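# Cross the mattress pad's two cords before the bed

## Task

Lay one of the mattress pad's two free cords over the other so they cross exactly once. The crossing must sit in front of the bed leg closest to the robot and must not touch the bed, and a fair length of each cord must stay on the table past the crossing. The bed must not be moved, all four of its legs must stay on the table, and the pad must stay lying in the bed. The result has to hold on its own without the robot, so at the end the grippers must release and the arms must move away.

## Robot and tools

Robot: two arms, left_arm and right_arm, each with six revolute joints and a parallel gripper. The names are labels only and do not tell you which side of a camera image an arm appears on.

Frame: every position in a result uses one shared scene frame. The origin lies on the table surface midway between the arm bases. +x points out across the table, +z points up, and left_arm sits on the +y side. Hand positions are in metres and orientations are quaternions in w,x,y,z order. The printed hand position can be a little wrong, and the error grows when the arm reaches far. The reported point is between the finger pads, roughly 1 cm short of the fingertips. The fingers point along the gripper's +z axis and close along its y axis.

Tool execute_actions takes "actions", a list holding at most one item, and an optional "pictures" boolean.
- An empty list sends nothing new. It returns the current state along with the images.
- A motion item is {"rows": [...], "steps": n}, with n from 5 to 15 (15 if left out). Each step lasts 1/30 s. Each row is applied for one step, and if there are fewer rows than steps, the last row keeps being used.
- A wait item is {"steps": n} with n up to 300. It commands nothing new. It returns once n steps have gone by since the previous result, and the time you spend writing counts toward those steps.
Images come back only with an empty list or when "pictures": true is passed.

Row layout: each row is one flat list of exactly 14 numbers covering both arms, even when only one arm moves. The first seven belong to left_arm: waist, shoulder, elbow, wrist pitch, wrist yaw, wrist roll, then gripper opening. The next seven are the same for right_arm. Joint values are absolute target angles in radians, in the same form as the Joint positions line, not offsets. Ranges per arm are: waist -2.880 to 2.880, shoulder 0.000 to 3.142, elbow 0.000 to 3.019, wrist pitch -1.693 to 1.571, wrist yaw -1.571 to 1.571, wrist roll -2.094 to 2.094. A real joint end can be up to 0.019 rad away from these figures in either direction. A call is rejected outright, and nothing is sent, if a target goes more than 0.019 rad beyond a range end and lies further out than that joint's last reported angle. A target past the true end is clipped to that end, and the result then reports "joint sent to its limit". That note may refer to an earlier action that is still running. If the note is missing, that does not prove the joint has more room. The opening is an absolute value from -1 (closed) to +1 (fully open, 0.094 m between the pads).

Motion limits: on every step each joint's target is held within a fixed distance of its measured angle. The limits are 0.264 rad for the waist, 0.32 for the shoulder, 0.276 for the elbow, 0.33 for wrist pitch, 0.186 for wrist yaw and 0.522 for wrist roll. On top of that, an arm's targets are pulled back if they would move the hand more than 70 mm from where it is now. Because of this, distant targets take several steps to reach. Between calls the arms keep heading toward the last row sent. They stop once everything has nearly come to rest, or when any step is marked HELD. Fingers that are still moving finish their motion.

Timing: each result is taken 5 steps before its action ends. Those last 5 steps run while you prepare the next call, and the simulation keeps running while you reason.

Result lines:
- The pose line for each arm.
- Joint positions and Joint velocities, in row order per arm, ending with the pad gap in metres.
- grip_measured, which is the finger opening on the same -1 to 1 scale you command. Each gripper's reading has its own fixed error of up to about 1 mm.
- Joint torques, excluding the gripper. These are raw drive outputs with an offset, a scale and noise, and they are not zero even when the arm touches nothing.
- "joint command not followed", meaning a clearance check changed or blocked some joint targets.
- HELD, marking each step on which your row was not fully sent.
- MOTOR HOT, which starts at 85 °C. At 100 °C an OVER-TEMPERATURE FAULT drops that arm until it cools, so avoid holding loads for long.

Gripping: between the ±1 ends, the fingers move to the point where grip_measured equals your command. To keep hold of something, command about 0.03 below the current grip_measured; a smaller margin gives a softer grip. Pad force tops out around 50 to 62 N. Parts under about 2 mm thick, such as cords, are held with less force, so pinch them firmly. A part you are holding may occasionally get a short tug.

Tool zoom_image takes camera (cam_high, cam_low, cam_left_wrist, cam_right_wrist) and region [x0, y0, x1, y1] in pixels, with the top-left corner as the origin. The region can be at most 504×504. cam_high and cam_low are 504×504 and the wrist cameras are 616×616. It returns an enlarged view of that camera's most recent image.

Tool finished_scene takes scene, the number of the current scene. Replying without any tool call ends everything.

Cautions:
- Never let rigid objects leave the table.
- Do not shift or tip the bed.
- Keep the arms from colliding or pressing on each other.
- Avoid dropping, slamming or shoving hard.
- Before finishing, open both grippers and move the arms clear so the crossed cords stay in place on their own.

Each tool is called after "Request:" by a JSON object that holds its "name" and its "arguments", one argument or row to a line.

## Session

Request:
{"name": "execute_actions", "arguments": {
  "actions": []
}}

Scene clock: 0.00 s of 4800.00 s.
left_arm: end_effector_position=(+0.2024, +0.5025, +0.3386) grip_measured=+1.000 end_effector_quat_wxyz=(-0.306, +0.775, -0.528, -0.167) | right_arm: end_effector_position=(+0.6868, -0.0366, +0.1826) grip_measured=+1.000 end_effector_quat_wxyz=(+0.582, +0.579, +0.571, -0.015)
Joint positions: left_arm=[ 0.895  0.8    1.014 -1.207 -0.442 -1.052  0.094] | right_arm=[ 0.789  2.245  2.046 -1.063  1.227  2.01   0.094]
Joint velocities: left_arm=[-0.005  0.005 -0.002 -0.017  0.066  0.022  0.   ] | right_arm=[-0.015 -0.005 -0.002  0.002  0.037 -0.125  0.   ]
Joint torques (N m, as the arm reports them, + toward a larger angle): no reading

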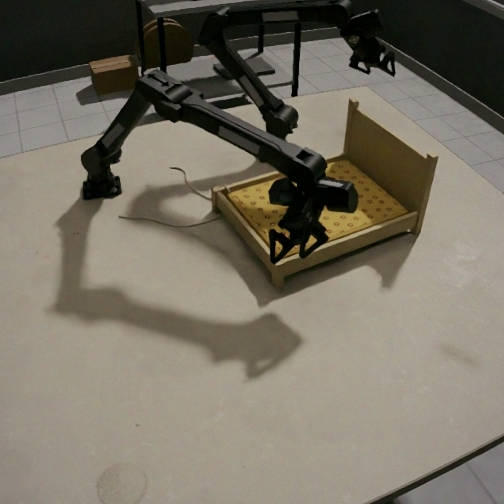

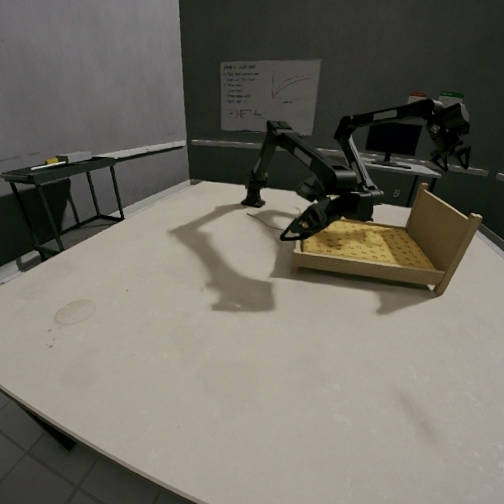

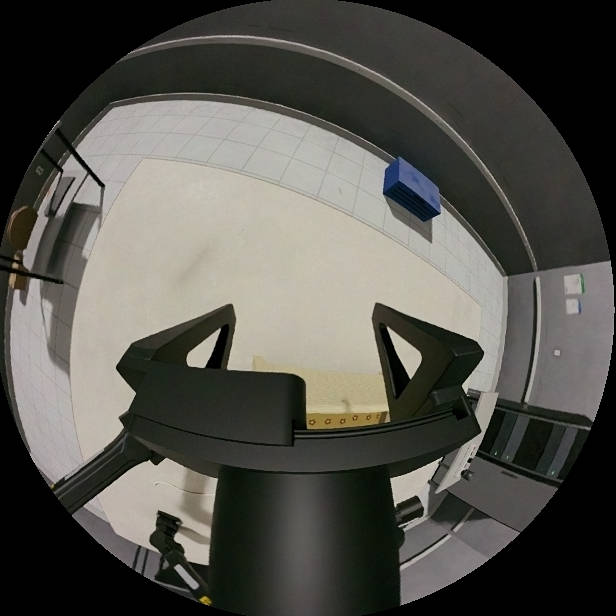

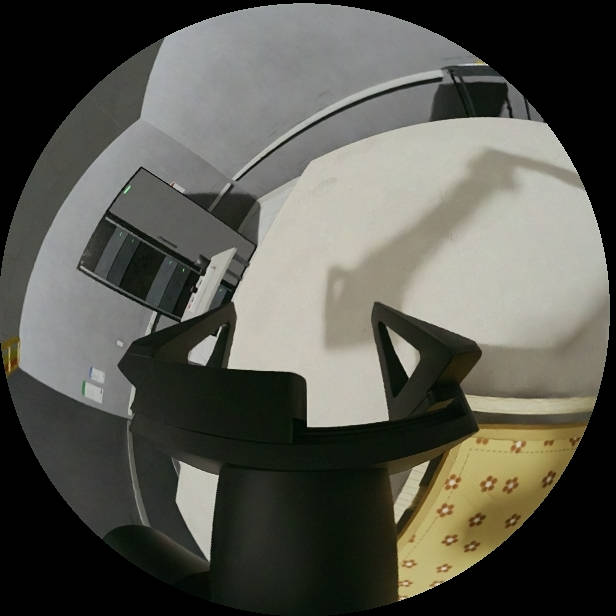

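Request:
{"name": "zoom_image", "arguments": {
  "camera": "cam_high",
  "region": [60, 100, 320, 280]
}}

Request:
{"name": "zoom_image", "arguments": {
  "camera": "cam_low",
  "region": [200, 150, 400, 300]
}}

Region (60, 100, 320, 280) of cam_high's 504x504 image, scaled by 1.938, with more detail than that image has; it fills the top 349 rows of this view, and the rest is white.

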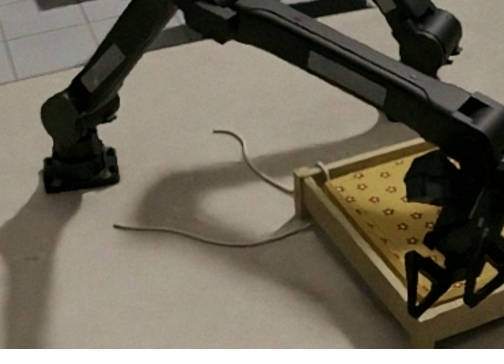

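Region (200, 150, 400, 300) of cam_low's 504x504 image, scaled by 2.520, with more detail than that image has; it fills the top 378 rows of this view, and the rest is white.

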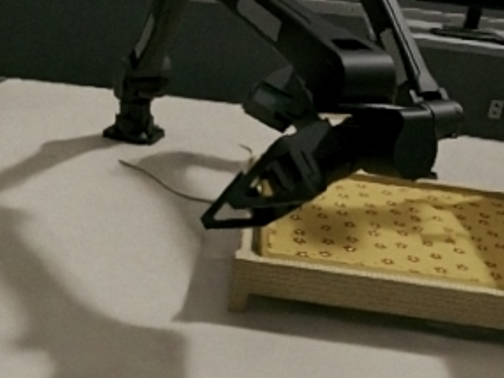

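Request:
{"name": "execute_actions", "arguments": {
  "actions": [
    {"rows": [[0.895,0.8,1.014,-1.207,-0.442,-1.052,1, 0.5,1.7,1.7,-1.063,0.8,1.2,1]], "steps": 15}
  ]
}}

Request:
{"name": "execute_actions", "arguments": {
  "actions": [
    {"rows": [[0.895,0.8,1.014,-1.207,-0.442,-1.052,1, 0.0,1.2,1.2,-1.0,0,0,1]], "steps": 15}
  ]
}}

Request:
{"name": "execute_actions", "arguments": {
  "actions": [
    {"steps": 45}
  ],
  "pictures": true
}}

Scene clock: 0.93 s of 4800.00 s.
left_arm: end_effector_position=(+0.2024, +0.5025, +0.3386) grip_measured=+1.000 end_effector_quat_wxyz=(-0.306, +0.775, -0.528, -0.167) | right_arm: end_effector_position=(+0.6684, -0.1423, +0.1914) grip_measured=+1.000 end_effector_quat_wxyz=(+0.449, +0.558, +0.693, -0.078)
Joint positions: left_arm=[ 0.895  0.8    1.014 -1.207 -0.442 -1.052  0.094] | right_arm=[ 0.639  2.023  1.815 -1.059  0.912  1.7    0.094]
Joint velocities: left_arm=[ 0.005  0.005  0.002  0.017 -0.007 -0.066  0.   ] | right_arm=[-0.689 -0.874 -0.432 -0.012 -0.667 -0.96   0.   ]
Joint torques (N m, as the arm reports them, + toward a larger angle): left_arm=[-0.56 -1.41  9.46  1.   -0.45 -0.07] | right_arm=[  0.98 -20.8    8.89   0.62   0.88   0.  ]
Steps of this call (steps 1 to 18: nothing new was sent; steps 19 to 28: the first 10 steps of this action). Readings (joint positions):
19: left_arm=[0.895 0.800 1.014 -1.207 -0.442 -1.052] | right_arm=[0.784 2.238 2.036 -1.061 1.202 1.988]
20: left_arm=[0.895 0.800 1.014 -1.207 -0.442 -1.052] | right_arm=[0.781 2.221 2.007 -1.059 1.170 1.958]
22: left_arm=[0.895 0.800 1.014 -1.207 -0.442 -1.052] | right_arm=[0.760 2.179 1.947 -1.059 1.107 1.898]
26: left_arm=[0.895 0.800 1.014 -1.207 -0.442 -1.052] | right_arm=[0.684 2.080 1.850 -1.059 0.975 1.771]
28: the state above

Scene clock: 1.43 s of 4800.00 s.
left_arm: end_effector_position=(+0.2024, +0.5025, +0.3386) grip_measured=+1.000 end_effector_quat_wxyz=(-0.306, +0.775, -0.528, -0.167) | right_arm: end_effector_position=(+0.5560, -0.3793, +0.3432) grip_measured=+1.000 end_effector_quat_wxyz=(+0.358, +0.531, +0.768, -0.019)
Joint positions: left_arm=[ 0.895  0.8    1.014 -1.207 -0.442 -1.052  0.094] | right_arm=[ 0.22   1.426  1.471 -1.025  0.465  1.14   0.094]
Joint velocities: left_arm=[-0.015 -0.005  0.012 -0.002 -0.051  0.022  0.   ] | right_arm=[-1.265 -1.324 -0.955  0.12  -1.106 -1.267  0.   ]
Joint torques (N m, as the arm reports them, + toward a larger angle): left_arm=[-0.6  -1.26  9.49  1.04 -0.43 -0.07] | right_arm=[  0.96 -10.55   7.72   1.57   0.57  -0.02]
Steps of this call (steps 1 to 5: the last 5 steps of your previous action; steps 6 to 15: the first 10 steps of this action). Readings (joint positions):
6: left_arm=[0.895 0.800 1.014 -1.207 -0.442 -1.052] | right_arm=[0.514 1.821 1.738 -1.055 0.796 1.473]
7: left_arm=[0.895 0.800 1.014 -1.207 -0.442 -1.052] | right_arm=[0.493 1.777 1.714 -1.047 0.761 1.439]
9: left_arm=[0.895 0.800 1.014 -1.207 -0.442 -1.052] | right_arm=[0.439 1.690 1.658 -1.040 0.691 1.369]
13: left_arm=[0.895 0.800 1.014 -1.207 -0.442 -1.052] | right_arm=[0.300 1.515 1.538 -1.029 0.544 1.221]
15: the state above

Scene clock: 2.93 s of 4800.00 s.
left_arm: end_effector_position=(+0.2024, +0.5025, +0.3386) grip_measured=+1.000 end_effector_quat_wxyz=(-0.306, +0.775, -0.528, -0.167) | right_arm: end_effector_position=(+0.4667, -0.4102, +0.3112) grip_measured=+1.000 end_effector_quat_wxyz=(+0.287, +0.074, +0.955, -0.020)
Joint positions: left_arm=[ 0.895  0.8    1.014 -1.207 -0.442 -1.052  0.094] | right_arm=[-0.     1.193  1.216 -1.009  0.001  0.008  0.094]
Joint velocities: left_arm=[ 0.015  0.005  0.002 -0.002 -0.007 -0.022  0.   ] | right_arm=[-0.015 -0.015 -0.022 -0.002 -0.007  0.081  0.   ]
Joint torques (N m, as the arm reports them, + toward a larger angle): left_arm=[-0.35 -1.37  9.44  1.1  -0.44 -0.06] | right_arm=[ 0.48 -7.34  9.03  2.05  0.05 -0.05]
Kept back: nothing.
Steps of this call (steps 1 to 5: the last 5 steps of your previous action; steps 6 to 45: the robot went on to your last target). Readings (joint positions):
1: left_arm=[0.895 0.800 1.014 -1.207 -0.442 -1.052] | right_arm=[0.177 1.381 1.434 -1.021 0.416 1.092]
2: left_arm=[0.895 0.800 1.014 -1.207 -0.442 -1.052] | right_arm=[0.131 1.334 1.391 -1.017 0.356 1.031]
4: left_arm=[0.895 0.800 1.014 -1.207 -0.442 -1.052] | right_arm=[0.039 1.241 1.297 -1.011 0.182 0.856]
8: left_arm=[0.895 0.800 1.014 -1.207 -0.442 -1.052] | right_arm=[-0.036 1.159 1.216 -1.011 0.012 0.471]
45: the state above
All arms were judged still, so your last target was given up. Only a new action makes them travel on or press farther. Fingers that are still opening or closing keep moving.

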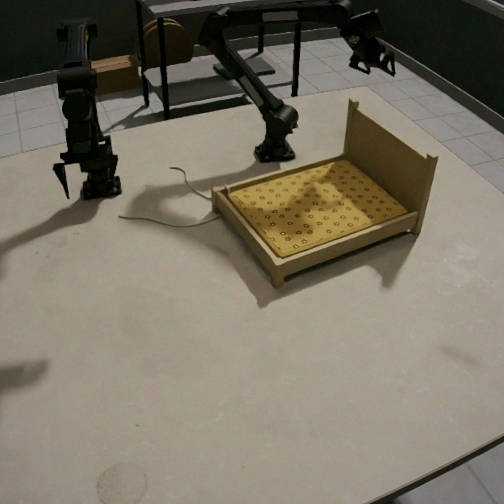

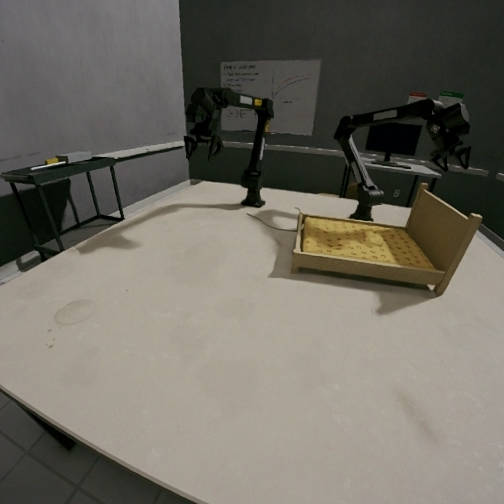

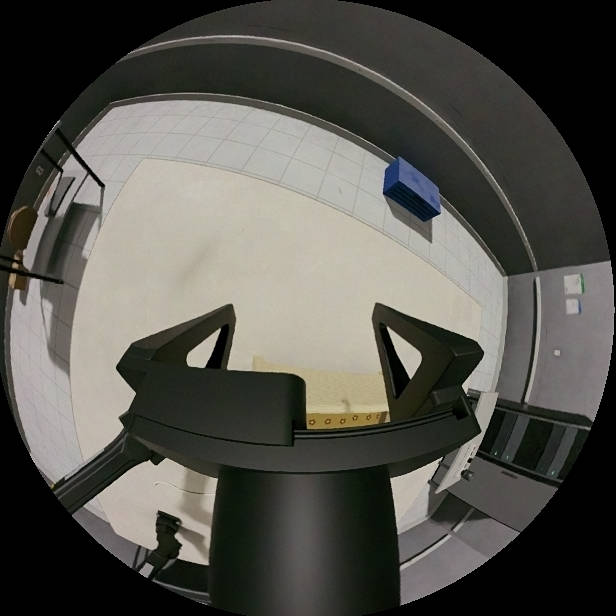

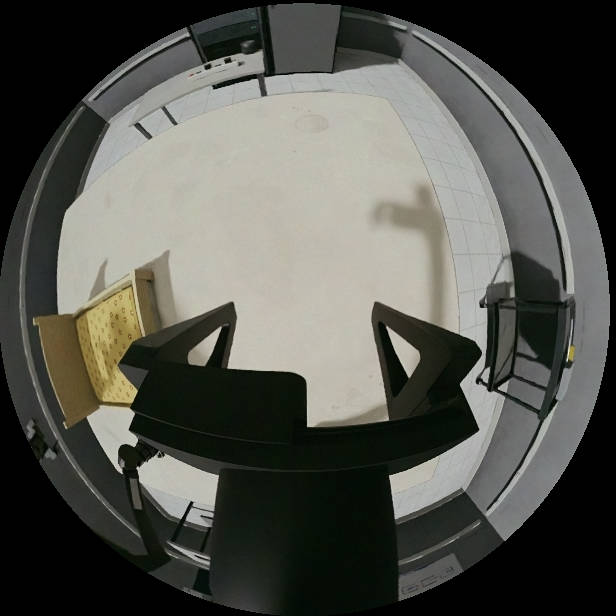

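Request:
{"name": "execute_actions", "arguments": {
  "actions": [
    {"rows": [[0.895,0.8,1.014,-1.207,-0.442,-1.052,1, 0.8,1.2,1.2,-1.0,0,0,1]], "steps": 15}
  ]
}}

Request:
{"name": "execute_actions", "arguments": {
  "actions": [
    {"steps": 30}
  ]
}}

Request:
{"name": "execute_actions", "arguments": {
  "actions": [
    {"rows": [[0.895,0.8,1.014,-1.207,-0.442,-1.052,1, 0.8,1.2,1.2,-1.6,0,0,1]], "steps": 15}
  ]
}}

Request:
{"name": "execute_actions", "arguments": {
  "actions": [
    {"steps": 25}
  ],
  "pictures": true
}}

Scene clock: 3.53 s of 4800.00 s.
left_arm: end_effector_position=(+0.2024, +0.5025, +0.3386) grip_measured=+1.000 end_effector_quat_wxyz=(-0.306, +0.775, -0.528, -0.167) | right_arm: end_effector_position=(+0.4481, -0.1964, +0.3112) grip_measured=+1.000 end_effector_quat_wxyz=(+0.285, -0.150, +0.946, +0.046)
Joint positions: left_arm=[ 0.895  0.8    1.014 -1.207 -0.442 -1.052  0.094] | right_arm=[ 0.469  1.193  1.216 -1.009  0.004  0.008  0.094]
Joint velocities: left_arm=[ 0.015 -0.015 -0.002 -0.002  0.007 -0.037  0.   ] | right_arm=[ 1.753 -0.005  0.007  0.002 -0.037  0.007  0.   ]
Joint torques (N m, as the arm reports them, + toward a larger angle): left_arm=[-0.86 -1.39  9.42  0.99 -0.44 -0.06] | right_arm=[ 0.51 -7.4   9.51  1.87  0.02 -0.01]
Steps of this call (steps 1 to 8: nothing new was sent; steps 9 to 18: the first 10 steps of this action). Readings (joint positions):
9: left_arm=[0.895 0.800 1.014 -1.207 -0.442 -1.052] | right_arm=[0.010 1.193 1.216 -1.009 0.006 0.008]
10: left_arm=[0.895 0.800 1.014 -1.207 -0.442 -1.052] | right_arm=[0.036 1.193 1.216 -1.009 0.010 0.008]
12: left_arm=[0.895 0.800 1.014 -1.207 -0.442 -1.052] | right_arm=[0.126 1.193 1.216 -1.009 0.009 0.008]
16: left_arm=[0.895 0.800 1.014 -1.207 -0.442 -1.052] | right_arm=[0.351 1.193 1.216 -1.009 0.005 0.008]
18: the state above

Scene clock: 4.53 s of 4800.00 s.
left_arm: end_effector_position=(+0.2024, +0.5025, +0.3386) grip_measured=+1.000 end_effector_quat_wxyz=(-0.306, +0.775, -0.528, -0.167) | right_arm: end_effector_position=(+0.3764, -0.0610, +0.3113) grip_measured=+1.000 end_effector_quat_wxyz=(+0.273, -0.306, +0.907, +0.094)
Joint positions: left_arm=[ 0.895  0.8    1.014 -1.207 -0.442 -1.052  0.094] | right_arm=[ 0.799  1.193  1.216 -1.009 -0.001  0.005  0.094]
Joint velocities: left_arm=[ 0.005 -0.015 -0.007 -0.012 -0.022  0.081  0.   ] | right_arm=[-0.015  0.005  0.007  0.012  0.022  0.066  0.   ]
Joint torques (N m, as the arm reports them, + toward a larger angle): left_arm=[-0.29 -1.39  9.46  1.08 -0.43 -0.1 ] | right_arm=[ 0.68 -7.35  9.05  2.02  0.14  0.  ]
Kept back: nothing.
Steps of this call (steps 1 to 5: the last 5 steps of your previous action; steps 6 to 30: the robot went on to your last target). Readings (joint positions):
1: left_arm=[0.895 0.800 1.014 -1.207 -0.442 -1.052] | right_arm=[0.528 1.193 1.216 -1.009 0.004 0.008]
2: left_arm=[0.895 0.800 1.014 -1.207 -0.442 -1.052] | right_arm=[0.588 1.193 1.216 -1.009 0.003 0.008]
4: left_arm=[0.895 0.800 1.014 -1.207 -0.442 -1.052] | right_arm=[0.706 1.193 1.216 -1.009 0.002 0.008]
8: left_arm=[0.895 0.800 1.014 -1.207 -0.442 -1.052] | right_arm=[0.842 1.193 1.216 -1.009 -0.006 0.005]
30: the state above
All arms were judged still, so your last target was given up. Only a new action makes them travel on or press farther. Fingers that are still opening or closing keep moving.

Scene clock: 4.87 s of 4800.00 s.
left_arm: end_effector_position=(+0.2024, +0.5025, +0.3386) grip_measured=+1.000 end_effector_quat_wxyz=(-0.306, +0.775, -0.528, -0.167) | right_arm: end_effector_position=(+0.2674, -0.1446, +0.2657) grip_measured=+1.000 end_effector_quat_wxyz=(-0.004, -0.319, +0.948, -0.001)
Joint positions: left_arm=[ 0.895  0.8    1.014 -1.207 -0.442 -1.052  0.094] | right_arm=[ 0.799  1.193  1.204 -1.588 -0.001  0.005  0.094]
Joint velocities: left_arm=[-0.015 -0.015 -0.012  0.002 -0.022  0.022  0.   ] | right_arm=[-0.024 -0.015  0.012 -0.1    0.007  0.037  0.   ]
Joint torques (N m, as the arm reports them, + toward a larger angle): left_arm=[-0.79 -1.66  9.47  1.04 -0.46 -0.07] | right_arm=[ 0.49 -6.38  8.9   0.    0.15  0.  ]
Steps of this call (steps 1 to 10: the first 10 steps of this action). Readings (joint positions):
1: left_arm=[0.895 0.800 1.014 -1.207 -0.442 -1.052] | right_arm=[0.799 1.194 1.219 -1.058 -0.001 0.005]
2: left_arm=[0.895 0.800 1.014 -1.207 -0.442 -1.052] | right_arm=[0.799 1.194 1.221 -1.160 -0.001 0.005]
4: left_arm=[0.895 0.800 1.014 -1.207 -0.442 -1.052] | right_arm=[0.799 1.193 1.214 -1.373 -0.001 0.005]
8: left_arm=[0.895 0.800 1.014 -1.207 -0.442 -1.052] | right_arm=[0.799 1.193 1.204 -1.575 -0.001 0.005]
10: the state above

Scene clock: 5.70 s of 4800.00 s.
left_arm: end_effector_position=(+0.2024, +0.5025, +0.3386) grip_measured=+1.000 end_effector_quat_wxyz=(-0.306, +0.775, -0.528, -0.167) | right_arm: end_effector_position=(+0.2666, -0.1452, +0.2658) grip_measured=+1.000 end_effector_quat_wxyz=(-0.005, -0.319, +0.948, -0.001)
Joint positions: left_arm=[ 0.895  0.8    1.014 -1.207 -0.442 -1.052  0.094] | right_arm=[ 0.799  1.193  1.204 -1.592 -0.001  0.005  0.094]
Joint velocities: left_arm=[-0.005  0.005 -0.017  0.017 -0.022 -0.037  0.   ] | right_arm=[-0.005 -0.015  0.002  0.002  0.081 -0.11   0.   ]
Joint torques (N m, as the arm reports them, + toward a larger angle): left_arm=[-0.62 -1.34  9.55  1.08 -0.43 -0.09] | right_arm=[ 0.52 -6.48  9.08 -0.05  0.15  0.  ]
Kept back: nothing.
Steps of this call (steps 1 to 5: the last 5 steps of your previous action; steps 6 to 15: the robot went on to your last target; steps 16 to 25: nothing new was sent). Readings (joint positions):
1: left_arm=[0.895 0.800 1.014 -1.207 -0.442 -1.052] | right_arm=[0.799 1.193 1.204 -1.590 -0.001 0.005]
2: left_arm=[0.895 0.800 1.014 -1.207 -0.442 -1.052] | right_arm=[0.799 1.193 1.204 -1.591 -0.001 0.005]
4: left_arm=[0.895 0.800 1.014 -1.207 -0.442 -1.052] | right_arm=[0.799 1.193 1.204 -1.592 -0.001 0.005]
8: left_arm=[0.895 0.800 1.014 -1.207 -0.442 -1.052] | right_arm=[0.799 1.193 1.204 -1.592 -0.001 0.005]
25: the state above
All arms were judged still, so your last target was given up. Only a new action makes them travel on or press farther. Fingers that are still opening or closing keep moving.

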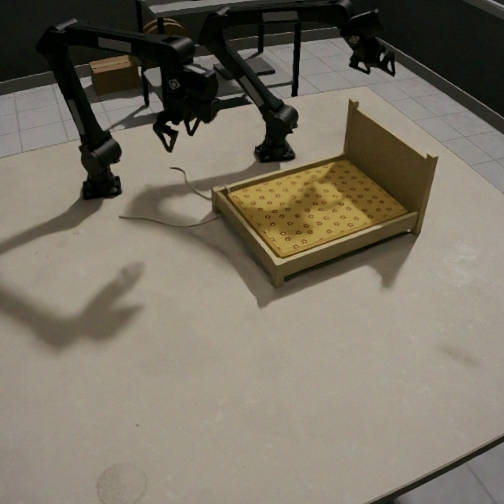

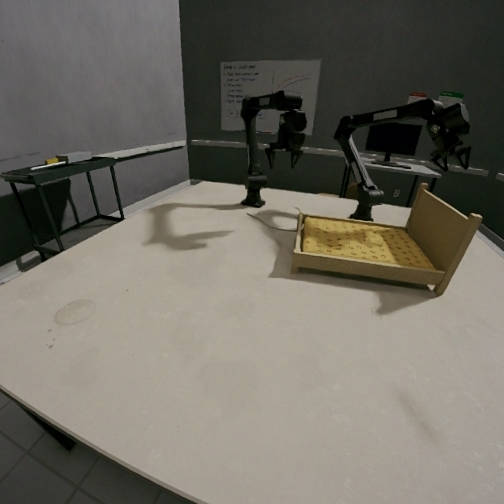

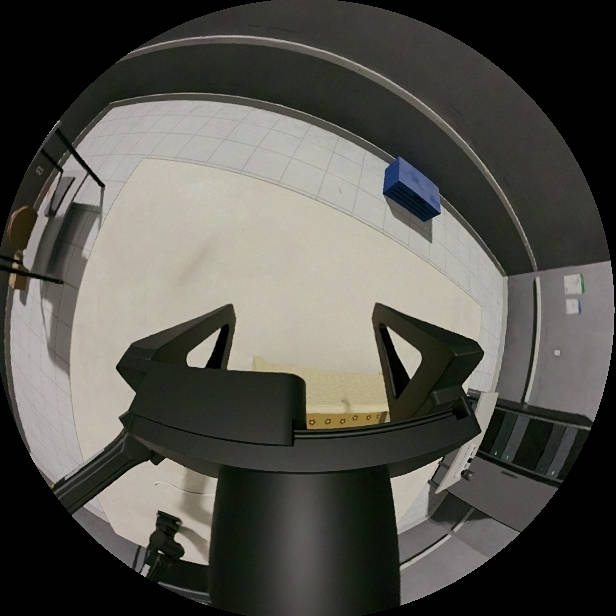

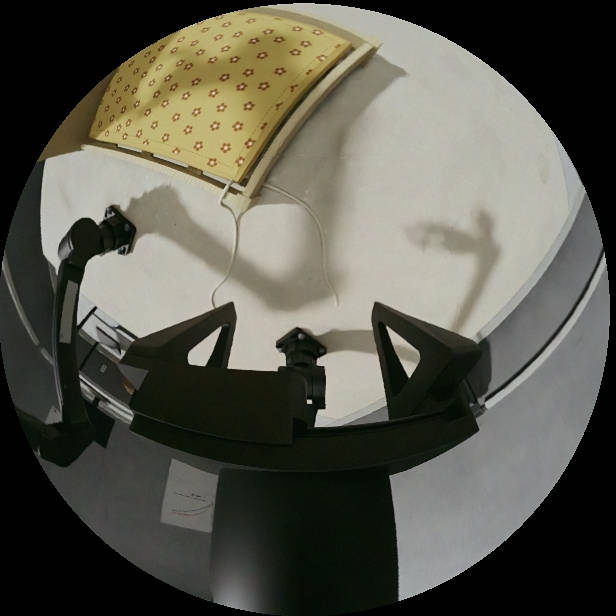

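Request:
{"name": "execute_actions", "arguments": {
  "actions": [
    {"rows": [[0.895,0.8,1.014,-1.207,-0.442,-1.052,1, 0.8,1.2,0.9,-1.27,0,0,1]], "steps": 15}
  ]
}}

Request:
{"name": "execute_actions", "arguments": {
  "actions": [
    {"steps": 20}
  ]
}}

Request:
{"name": "execute_actions", "arguments": {
  "actions": [
    {"rows": [[0.895,0.8,1.014,-1.207,-0.442,-1.052,1, 0.8,0.9,0.6,-1.27,0,0,1]], "steps": 15}
  ]
}}

Request:
{"name": "execute_actions", "arguments": {
  "actions": [
    {"steps": 25}
  ],
  "pictures": true
}}

Scene clock: 7.13 s of 4800.00 s.
left_arm: end_effector_position=(+0.2024, +0.5025, +0.3386) grip_measured=+1.000 end_effector_quat_wxyz=(-0.306, +0.775, -0.528, -0.167) | right_arm: end_effector_position=(+0.2514, -0.1569, +0.1431) grip_measured=+1.000 end_effector_quat_wxyz=(-0.019, -0.319, +0.948, -0.006)
Joint positions: left_arm=[ 0.895  0.8    1.014 -1.207 -0.442 -1.052  0.094] | right_arm=[ 0.799  1.213  0.892 -1.291 -0.001  0.005  0.094]
Joint velocities: left_arm=[-0.024 -0.015  0.002 -0.012  0.022 -0.007  0.   ] | right_arm=[-0.015  0.103  0.017  0.115 -0.022 -0.022  0.   ]
Joint torques (N m, as the arm reports them, + toward a larger angle): left_arm=[-0.56 -1.16  9.46  1.04 -0.42 -0.07] | right_arm=[ 0.51 -8.02  9.49  0.85  0.15  0.  ]
Steps of this call (steps 1 to 33: nothing new was sent; steps 34 to 43: the first 10 steps of this action). Readings (joint positions):
34: left_arm=[0.895 0.800 1.014 -1.207 -0.442 -1.052] | right_arm=[0.799 1.191 1.185 -1.557 -0.001 0.005]
35: left_arm=[0.895 0.800 1.014 -1.207 -0.442 -1.052] | right_arm=[0.799 1.177 1.143 -1.484 -0.001 0.005]
37: left_arm=[0.895 0.800 1.014 -1.207 -0.442 -1.052] | right_arm=[0.799 1.169 1.042 -1.385 -0.001 0.005]
41: left_arm=[0.895 0.800 1.014 -1.207 -0.442 -1.052] | right_arm=[0.799 1.199 0.902 -1.299 -0.001 0.005]
43: the state above

Scene clock: 7.80 s of 4800.00 s.
left_arm: end_effector_position=(+0.2024, +0.5025, +0.3386) grip_measured=+1.000 end_effector_quat_wxyz=(-0.306, +0.775, -0.528, -0.167) | right_arm: end_effector_position=(+0.2536, -0.1552, +0.1444) grip_measured=+1.000 end_effector_quat_wxyz=(-0.011, -0.319, +0.948, -0.003)
Joint positions: left_arm=[ 0.895  0.8    1.014 -1.207 -0.442 -1.052  0.094] | right_arm=[ 0.799  1.208  0.892 -1.279 -0.001  0.005  0.094]
Joint velocities: left_arm=[ 0.015 -0.015 -0.007  0.002  0.007  0.037  0.   ] | right_arm=[-0.005 -0.015  0.012 -0.007 -0.066 -0.022  0.   ]
Joint torques (N m, as the arm reports them, + toward a larger angle): left_arm=[-0.88 -1.06  9.45  1.11 -0.42 -0.09] | right_arm=[ 0.53 -7.04  9.56  0.71  0.15  0.  ]
Kept back: nothing.
Steps of this call (steps 1 to 5: the last 5 steps of your previous action; steps 6 to 20: the robot went on to your last target). Readings (joint positions):
1: left_arm=[0.895 0.800 1.014 -1.207 -0.442 -1.052] | right_arm=[0.799 1.214 0.892 -1.286 -0.001 0.005]
2: left_arm=[0.895 0.800 1.014 -1.207 -0.442 -1.052] | right_arm=[0.799 1.212 0.892 -1.281 -0.001 0.005]
4: left_arm=[0.895 0.800 1.014 -1.207 -0.442 -1.052] | right_arm=[0.799 1.209 0.892 -1.280 -0.001 0.005]
8: left_arm=[0.895 0.800 1.014 -1.207 -0.442 -1.052] | right_arm=[0.799 1.208 0.892 -1.279 -0.001 0.005]
20: the state above

Scene clock: 8.13 s of 4800.00 s.
left_arm: end_effector_position=(+0.2024, +0.5025, +0.3386) grip_measured=+1.000 end_effector_quat_wxyz=(-0.306, +0.775, -0.528, -0.167) | right_arm: end_effector_position=(+0.1692, -0.2199, +0.1154) grip_measured=+1.000 end_effector_quat_wxyz=(+0.011, -0.319, +0.948, +0.005)
Joint positions: left_arm=[ 0.895  0.8    1.014 -1.207 -0.442 -1.052  0.094] | right_arm=[ 0.799  0.864  0.595 -1.277 -0.001  0.005  0.094]
Joint velocities: left_arm=[-0.024 -0.005 -0.002 -0.012  0.007  0.007  0.   ] | right_arm=[-0.005  0.132 -0.022  0.081 -0.022  0.007  0.   ]
Joint torques (N m, as the arm reports them, + toward a larger angle): left_arm=[-0.73 -1.53  9.5   1.04 -0.45 -0.06] | right_arm=[0.48 0.12 9.48 0.41 0.15 0.  ]
Steps of this call (steps 1 to 10: the first 10 steps of this action). Readings (joint positions):
1: left_arm=[0.895 0.800 1.014 -1.207 -0.442 -1.052] | right_arm=[0.799 1.194 0.876 -1.271 -0.001 0.005]
2: left_arm=[0.895 0.800 1.014 -1.207 -0.442 -1.052] | right_arm=[0.799 1.157 0.833 -1.257 -0.001 0.005]
4: left_arm=[0.895 0.800 1.014 -1.207 -0.442 -1.052] | right_arm=[0.799 1.040 0.717 -1.257 -0.001 0.005]
8: left_arm=[0.895 0.800 1.014 -1.207 -0.442 -1.052] | right_arm=[0.799 0.866 0.596 -1.280 -0.001 0.005]
10: the state above

Scene clock: 8.97 s of 4800.00 s.
left_arm: end_effector_position=(+0.2024, +0.5025, +0.3386) grip_measured=+1.000 end_effector_quat_wxyz=(-0.306, +0.775, -0.528, -0.167) | right_arm: end_effector_position=(+0.1692, -0.2199, +0.1097) grip_measured=+1.000 end_effector_quat_wxyz=(-0.003, -0.319, +0.948, -0.000)
Joint positions: left_arm=[ 0.895  0.8    1.014 -1.207 -0.442 -1.052  0.094] | right_arm=[ 0.799  0.896  0.595 -1.275 -0.001  0.005  0.094]
Joint velocities: left_arm=[-0.015 -0.024 -0.007  0.007  0.022 -0.051  0.   ] | right_arm=[-0.005 -0.005  0.007 -0.012  0.022 -0.11   0.   ]
Joint torques (N m, as the arm reports them, + toward a larger angle): left_arm=[-0.75 -1.62  9.51  1.06 -0.45 -0.08] | right_arm=[ 0.49 -2.13  9.34  0.61  0.15  0.  ]
Kept back: nothing.
Steps of this call (steps 1 to 5: the last 5 steps of your previous action; steps 6 to 25: the robot went on to your last target). Readings (joint positions):
1: left_arm=[0.895 0.800 1.014 -1.207 -0.442 -1.052] | right_arm=[0.799 0.870 0.595 -1.277 -0.001 0.005]
2: left_arm=[0.895 0.800 1.014 -1.207 -0.442 -1.052] | right_arm=[0.799 0.879 0.595 -1.277 -0.001 0.005]
4: left_arm=[0.895 0.800 1.014 -1.207 -0.442 -1.052] | right_arm=[0.799 0.891 0.595 -1.275 -0.001 0.005]
8: left_arm=[0.895 0.800 1.014 -1.207 -0.442 -1.052] | right_arm=[0.799 0.896 0.595 -1.275 -0.001 0.005]
25: the state above

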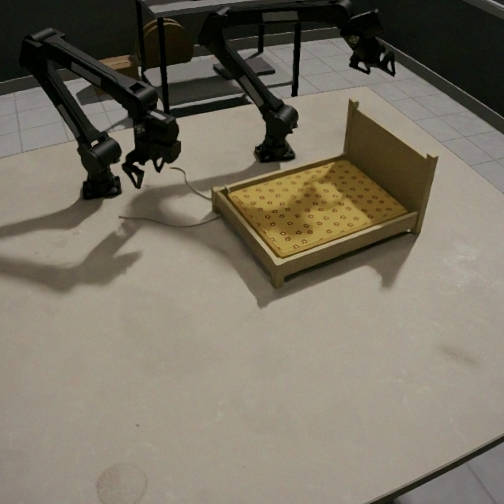

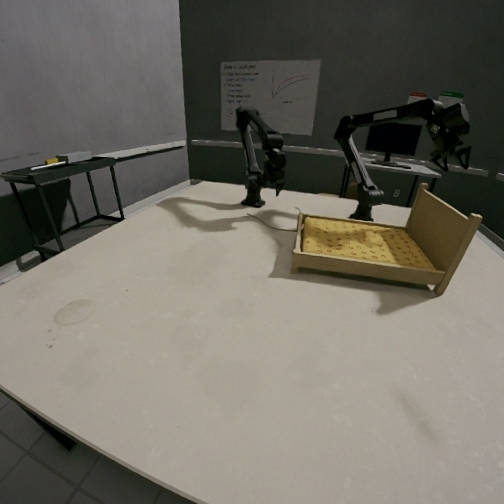

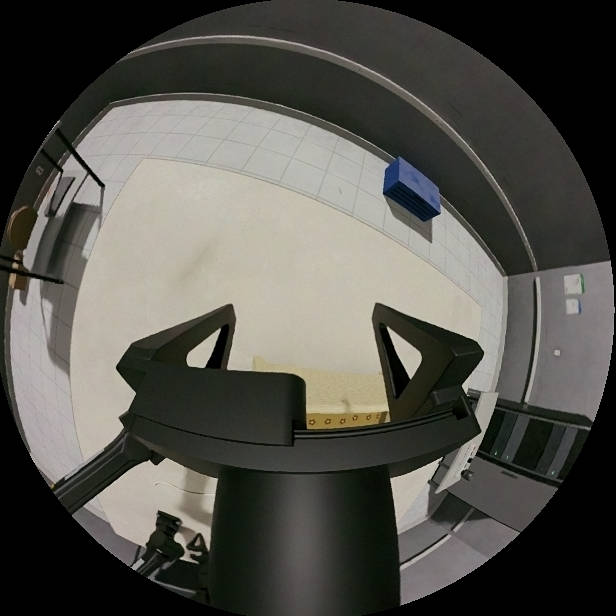

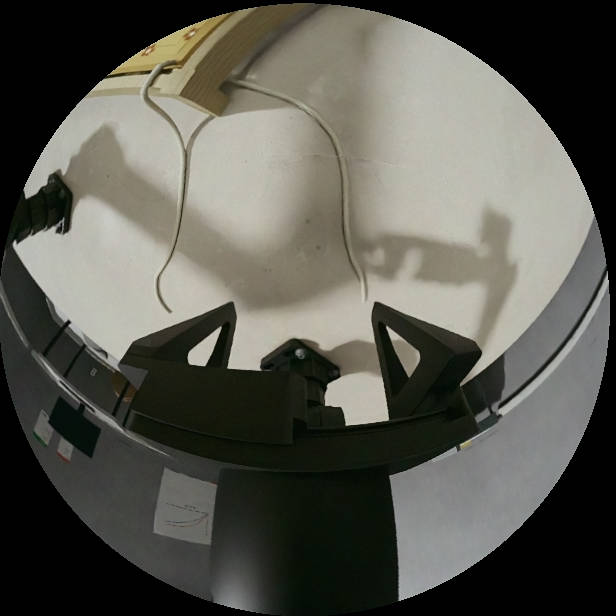

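Request:
{"name": "execute_actions", "arguments": {
  "actions": [
    {"rows": [[0.895,0.8,1.014,-1.207,-0.442,-1.052,1, 1.786,1.1,0.62,-1.05,0,0.99,0.2]], "steps": 15}
  ]
}}

Request:
{"name": "execute_actions", "arguments": {
  "actions": [
    {"steps": 30}
  ],
  "pictures": true
}}

Scene clock: 11.20 s of 4800.00 s.
left_arm: end_effector_position=(+0.2024, +0.5025, +0.3386) grip_measured=+1.000 end_effector_quat_wxyz=(-0.306, +0.775, -0.528, -0.167) | right_arm: end_effector_position=(+0.0443, -0.0958, +0.0643) grip_measured=+0.201 end_effector_quat_wxyz=(-0.001, -0.314, +0.949, -0.002)
Joint positions: left_arm=[ 0.895  0.8    1.014 -1.207 -0.442 -1.052  0.094] | right_arm=[ 1.576  1.125  0.6   -1.051  0.001  0.791  0.056]
Joint velocities: left_arm=[-0.034 -0.005 -0.012  0.012 -0.007 -0.022  0.   ] | right_arm=[ 2.838 -0.093  0.007  0.046  0.007  1.297 -0.   ]
Joint torques (N m, as the arm reports them, + toward a larger angle): left_arm=[-0.19 -1.29  9.42  1.04 -0.43 -0.04] | right_arm=[-0.27 -5.98  9.77  0.07  0.08  0.07]
Steps of this call (steps 1 to 15: the robot went on to your last target; steps 16 to 57: nothing new was sent; steps 58 to 67: the first 10 steps of this action). Readings (joint positions):
58: left_arm=[0.895 0.800 1.014 -1.207 -0.442 -1.052] | right_arm=[0.816 0.905 0.595 -1.252 0.005 0.063]
59: left_arm=[0.895 0.800 1.014 -1.207 -0.442 -1.052] | right_arm=[0.868 0.932 0.596 -1.200 0.008 0.146]
61: left_arm=[0.895 0.800 1.014 -1.207 -0.442 -1.052] | right_arm=[1.017 1.018 0.600 -1.111 0.007 0.323]
65: left_arm=[0.895 0.800 1.014 -1.207 -0.442 -1.052] | right_arm=[1.384 1.126 0.600 -1.054 0.002 0.683]
67: the state above

Scene clock: 12.20 s of 4800.00 s.
left_arm: end_effector_position=(+0.2024, +0.5025, +0.3386) grip_measured=+1.000 end_effector_quat_wxyz=(-0.306, +0.775, -0.528, -0.167) | right_arm: end_effector_position=(-0.0093, -0.0923, +0.0686) grip_measured=+0.201 end_effector_quat_wxyz=(+0.001, -0.325, +0.946, +0.008)
Joint positions: left_arm=[ 0.895  0.8    1.014 -1.207 -0.442 -1.052  0.094] | right_arm=[ 1.789  1.106  0.6   -1.049 -0.002  0.982  0.056]
Joint velocities: left_arm=[ 0.015 -0.015 -0.007  0.002 -0.066 -0.037  0.   ] | right_arm=[-0.015  0.005 -0.007  0.002 -0.022 -0.007 -0.   ]
Joint torques (N m, as the arm reports them, + toward a larger angle): left_arm=[-0.65 -1.47  9.48  1.08 -0.45 -0.08] | right_arm=[ 0.11 -4.78  9.85  0.32  0.26  0.15]
Kept back: nothing.
Steps of this call (steps 1 to 5: the last 5 steps of your previous action; steps 6 to 30: the robot went on to your last target). Readings (joint positions):
1: left_arm=[0.895 0.800 1.014 -1.207 -0.442 -1.052] | right_arm=[1.668 1.121 0.600 -1.049 -0.000 0.829]
2: left_arm=[0.895 0.800 1.014 -1.207 -0.442 -1.052] | right_arm=[1.744 1.117 0.600 -1.049 -0.003 0.858]
4: left_arm=[0.895 0.800 1.014 -1.207 -0.442 -1.052] | right_arm=[1.819 1.111 0.600 -1.049 -0.006 0.901]
8: left_arm=[0.895 0.800 1.014 -1.207 -0.442 -1.052] | right_arm=[1.801 1.106 0.600 -1.049 -0.002 0.949]
30: the state above
All arms were judged still, so your last target was given up. Only a new action makes them travel on or press farther. Fingers that are still opening or closing keep moving.

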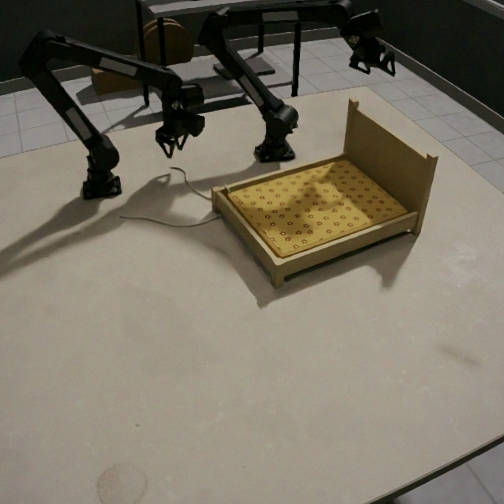

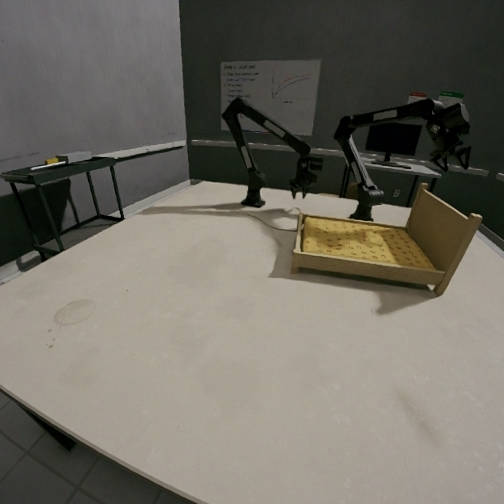

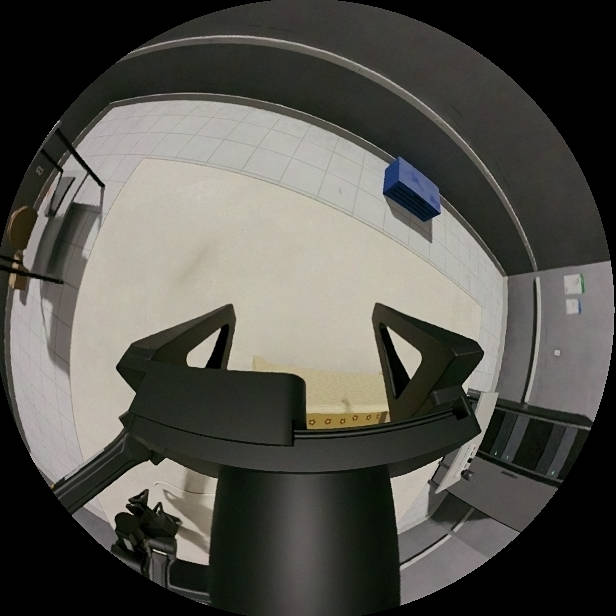

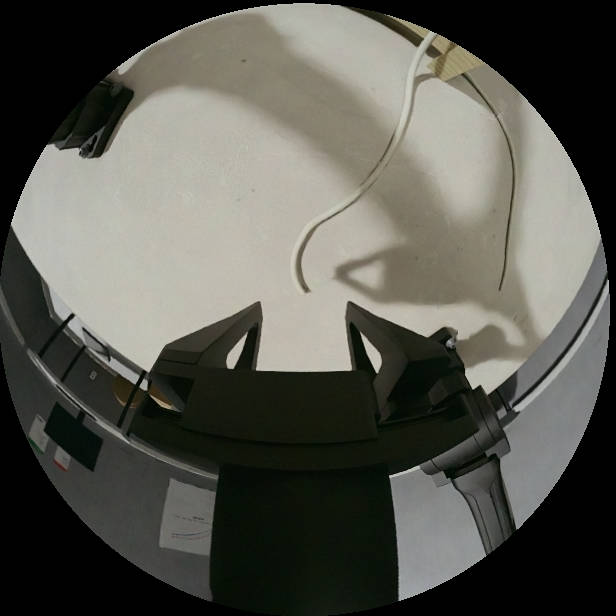

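Request:
{"name": "execute_actions", "arguments": {
  "actions": [
    {"rows": [[0.895,0.8,1.014,-1.207,-0.442,-1.052,1, 1.795,1.14,0.59,-1.0,0,0.99,0.2],[0.895,0.8,1.014,-1.207,-0.442,-1.052,1, 1.795,1.17,0.575,-0.96,0,0.99,0.2],[0.895,0.8,1.014,-1.207,-0.442,-1.052,1, 1.795,1.2,0.56,-0.92,0,0.99,0.2],[0.895,0.8,1.014,-1.207,-0.442,-1.052,1, 1.795,1.226,0.55,-0.893,0,0.99,0.2]], "steps": 15}
  ]
}}

Request:
{"name": "execute_actions", "arguments": {
  "actions": [
    {"steps": 12}
  ],
  "pictures": true
}}

Scene clock: 12.87 s of 4800.00 s.
left_arm: end_effector_position=(+0.2024, +0.5025, +0.3386) grip_measured=+1.000 end_effector_quat_wxyz=(-0.306, +0.775, -0.528, -0.167) | right_arm: end_effector_position=(-0.0097, -0.0864, +0.0257) grip_measured=+0.201 end_effector_quat_wxyz=(-0.002, -0.325, +0.946, -0.004)
Joint positions: left_arm=[ 0.895  0.8    1.014 -1.207 -0.442 -1.052  0.094] | right_arm=[ 1.789  1.234  0.559 -0.904 -0.002  0.982  0.056]
Joint velocities: left_arm=[ 0.015 -0.005 -0.007 -0.007 -0.007 -0.022  0.   ] | right_arm=[-0.005 -0.005 -0.081  0.007  0.007  0.007 -0.   ]
Joint torques (N m, as the arm reports them, + toward a larger angle): left_arm=[-0.69 -1.59  9.49  1.05 -0.43 -0.07] | right_arm=[ 0.99 -5.64  6.88  0.81  0.26  0.12]
Steps of this call (steps 1 to 10: nothing new was sent; steps 11 to 20: the first 10 steps of this action). Readings (joint positions):
11: left_arm=[0.895 0.800 1.014 -1.207 -0.442 -1.052] | right_arm=[1.789 1.107 0.600 -1.043 -0.002 0.982]
12: left_arm=[0.895 0.800 1.014 -1.207 -0.442 -1.052] | right_arm=[1.789 1.113 0.599 -1.026 -0.002 0.982]
14: left_arm=[0.895 0.800 1.014 -1.207 -0.442 -1.052] | right_arm=[1.789 1.144 0.591 -0.963 -0.002 0.982]
18: left_arm=[0.895 0.800 1.014 -1.207 -0.442 -1.052] | right_arm=[1.789 1.225 0.567 -0.906 -0.002 0.982]
20: the state above

Scene clock: 13.27 s of 4800.00 s.
left_arm: end_effector_position=(+0.2024, +0.5025, +0.3386) grip_measured=+1.000 end_effector_quat_wxyz=(-0.306, +0.775, -0.528, -0.167) | right_arm: end_effector_position=(-0.0097, -0.0865, +0.0254) grip_measured=+0.201 end_effector_quat_wxyz=(-0.002, -0.325, +0.946, -0.003)
Joint positions: left_arm=[ 0.895  0.8    1.014 -1.207 -0.442 -1.052  0.094] | right_arm=[ 1.789  1.234  0.557 -0.902 -0.002  0.982  0.056]
Joint velocities: left_arm=[ 0.005 -0.024  0.007 -0.012 -0.022  0.007  0.   ] | right_arm=[-0.015 -0.024 -0.002  0.007 -0.022  0.081 -0.   ]
Joint torques (N m, as the arm reports them, + toward a larger angle): left_arm=[-0.37 -1.54  9.54  1.04 -0.46 -0.06] | right_arm=[ 0.97 -5.88  6.8   0.69  0.26  0.12]
Kept back: nothing.
Steps of this call (steps 1 to 5: the last 5 steps of your previous action; steps 6 to 12: the robot went on to your last target). Readings (joint positions):
1: left_arm=[0.895 0.800 1.014 -1.207 -0.442 -1.052] | right_arm=[1.789 1.234 0.557 -0.904 -0.002 0.982]
2: left_arm=[0.895 0.800 1.014 -1.207 -0.442 -1.052] | right_arm=[1.789 1.234 0.557 -0.904 -0.002 0.982]
4: left_arm=[0.895 0.800 1.014 -1.207 -0.442 -1.052] | right_arm=[1.789 1.234 0.557 -0.902 -0.002 0.982]
8: left_arm=[0.895 0.800 1.014 -1.207 -0.442 -1.052] | right_arm=[1.789 1.234 0.557 -0.902 -0.002 0.982]
12: the state above

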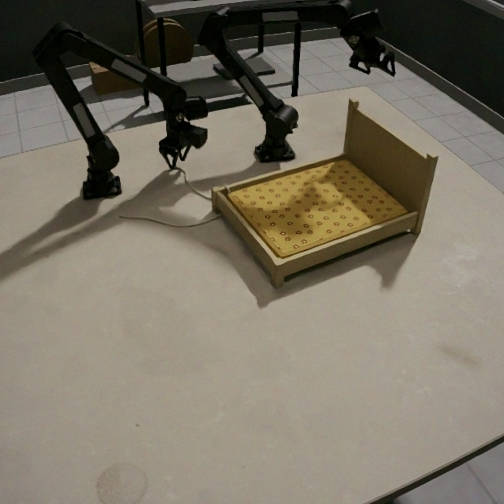

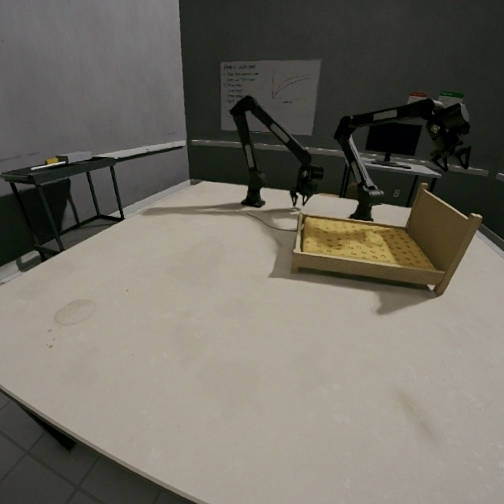

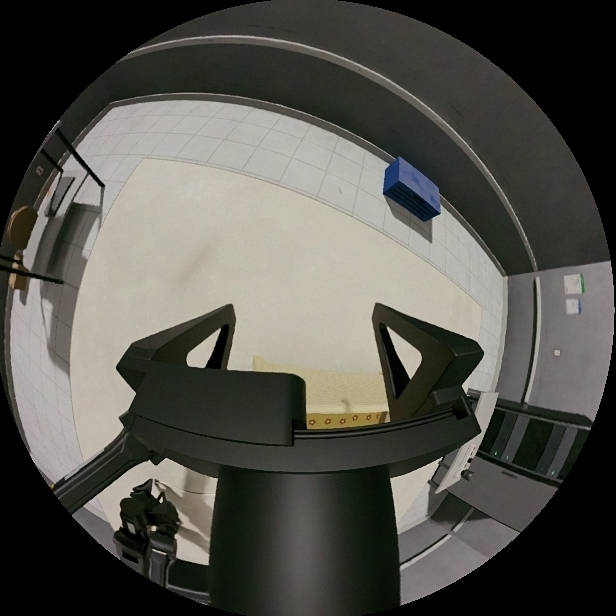

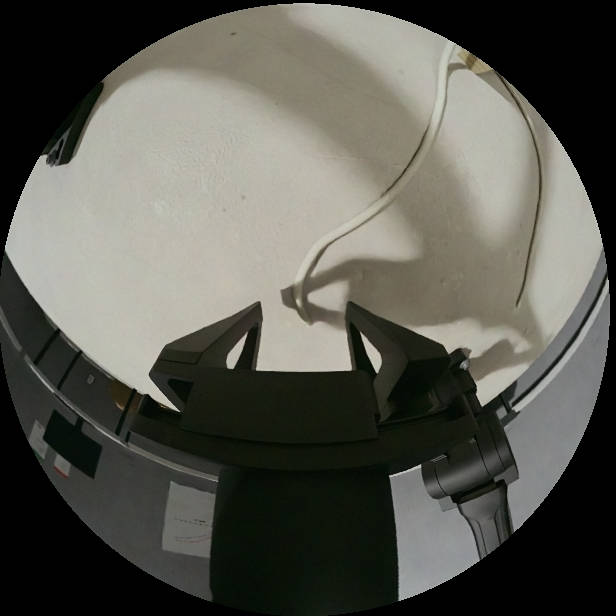

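Request:
{"name": "execute_actions", "arguments": {
  "actions": [
    {"rows": [[0.895,0.8,1.014,-1.207,-0.442,-1.052,1, 1.795,1.245,0.54,-0.865,0,0.99,0.0],[0.895,0.8,1.014,-1.207,-0.442,-1.052,1, 1.795,1.26,0.53,-0.836,0,0.99,-0.2]], "steps": 15}
  ],
  "pictures": true
}}

Scene clock: 13.73 s of 4800.00 s.
left_arm: end_effector_position=(+0.2024, +0.5025, +0.3386) grip_measured=+1.000 end_effector_quat_wxyz=(-0.306, +0.775, -0.528, -0.167) | right_arm: end_effector_position=(-0.0101, -0.0807, +0.0180) grip_measured=-0.198 end_effector_quat_wxyz=(+0.002, -0.325, +0.946, +0.010)
Joint positions: left_arm=[ 0.895  0.8    1.014 -1.207 -0.442 -1.052  0.094] | right_arm=[ 1.789  1.249  0.544 -0.845 -0.002  0.982  0.038]
Joint velocities: left_arm=[ 0.005 -0.005  0.017 -0.007 -0.081  0.022  0.   ] | right_arm=[ 0.005  0.005 -0.002 -0.002 -0.022  0.022 -0.   ]
Joint torques (N m, as the arm reports them, + toward a larger angle): left_arm=[-0.61 -1.3   9.51  1.05 -0.44 -0.08] | right_arm=[ 0.94 -4.56  6.09  0.8   0.26  0.11]
Steps of this call (steps 1 to 4: the robot went on to your last target; steps 5 to 14: the first 10 steps of this action). Readings (joint positions):
5: left_arm=[0.895 0.800 1.014 -1.207 -0.442 -1.052] | right_arm=[1.789 1.234 0.557 -0.897 -0.002 0.982]
6: left_arm=[0.895 0.800 1.014 -1.207 -0.442 -1.052] | right_arm=[1.789 1.235 0.554 -0.884 -0.002 0.982]
8: left_arm=[0.895 0.800 1.014 -1.207 -0.442 -1.052] | right_arm=[1.789 1.239 0.549 -0.857 -0.002 0.982]
12: left_arm=[0.895 0.800 1.014 -1.207 -0.442 -1.052] | right_arm=[1.789 1.249 0.545 -0.846 -0.002 0.982]
14: the state above

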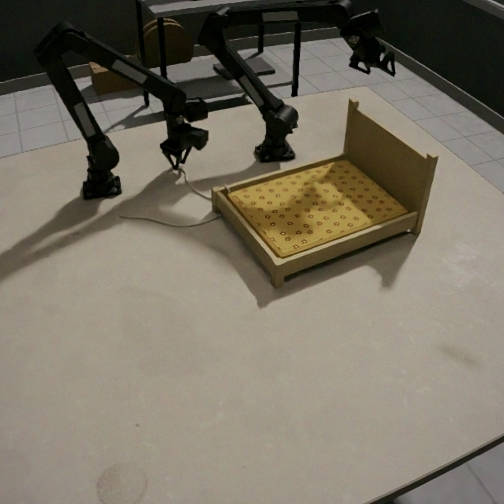

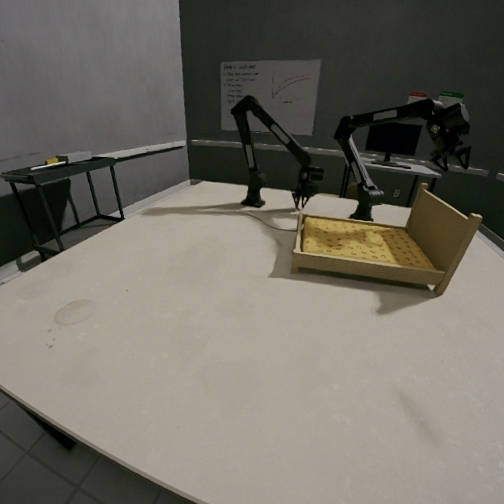

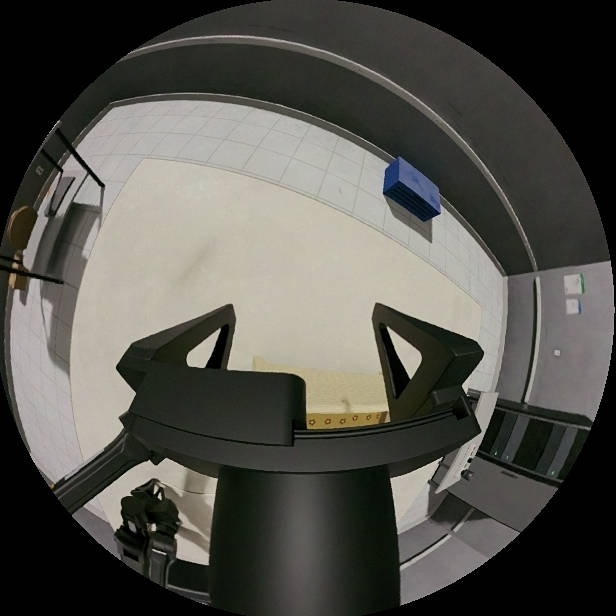

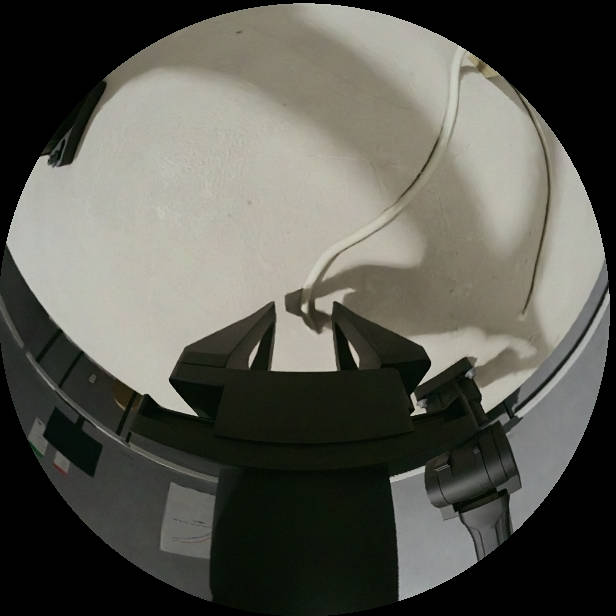

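Request:
{"name": "execute_actions", "arguments": {
  "actions": [
    {"rows": [[0.895,0.8,1.014,-1.207,-0.442,-1.052,1, 1.795,1.273,0.516,-0.836,0,0.99,-0.2]], "steps": 15}
  ]
}}

Scene clock: 14.23 s of 4800.00 s.
left_arm: end_effector_position=(+0.2024, +0.5025, +0.3386) grip_measured=+1.000 end_effector_quat_wxyz=(-0.306, +0.775, -0.528, -0.167) | right_arm: end_effector_position=(-0.0095, -0.0895, +0.0104) grip_measured=-0.198 end_effector_quat_wxyz=(-0.001, -0.325, +0.946, -0.002)
Joint positions: left_arm=[ 0.895  0.8    1.014 -1.207 -0.442 -1.052  0.094] | right_arm=[ 1.789  1.262  0.528 -0.843 -0.002  0.982  0.038]
Joint velocities: left_arm=[-0.005 -0.024 -0.012 -0.012 -0.007 -0.066  0.   ] | right_arm=[ 0.005  0.005  0.007 -0.012  0.007 -0.007 -0.   ]
Joint torques (N m, as the arm reports them, + toward a larger angle): left_arm=[-0.32 -1.29  9.48  1.09 -0.42 -0.09] | right_arm=[ 0.96 -4.89  5.92  0.63  0.23  0.11]
Steps of this call (steps 1 to 5: the last 5 steps of your previous action; steps 6 to 15: the first 10 steps of this action). Readings (joint positions):
6: left_arm=[0.895 0.800 1.014 -1.207 -0.442 -1.052] | right_arm=[1.789 1.249 0.543 -0.844 -0.002 0.982]
7: left_arm=[0.895 0.800 1.014 -1.207 -0.442 -1.052] | right_arm=[1.789 1.251 0.541 -0.843 -0.002 0.982]
9: left_arm=[0.895 0.800 1.014 -1.207 -0.442 -1.052] | right_arm=[1.789 1.256 0.535 -0.843 -0.002 0.982]
13: left_arm=[0.895 0.800 1.014 -1.207 -0.442 -1.052] | right_arm=[1.789 1.262 0.528 -0.843 -0.002 0.982]
15: the state above


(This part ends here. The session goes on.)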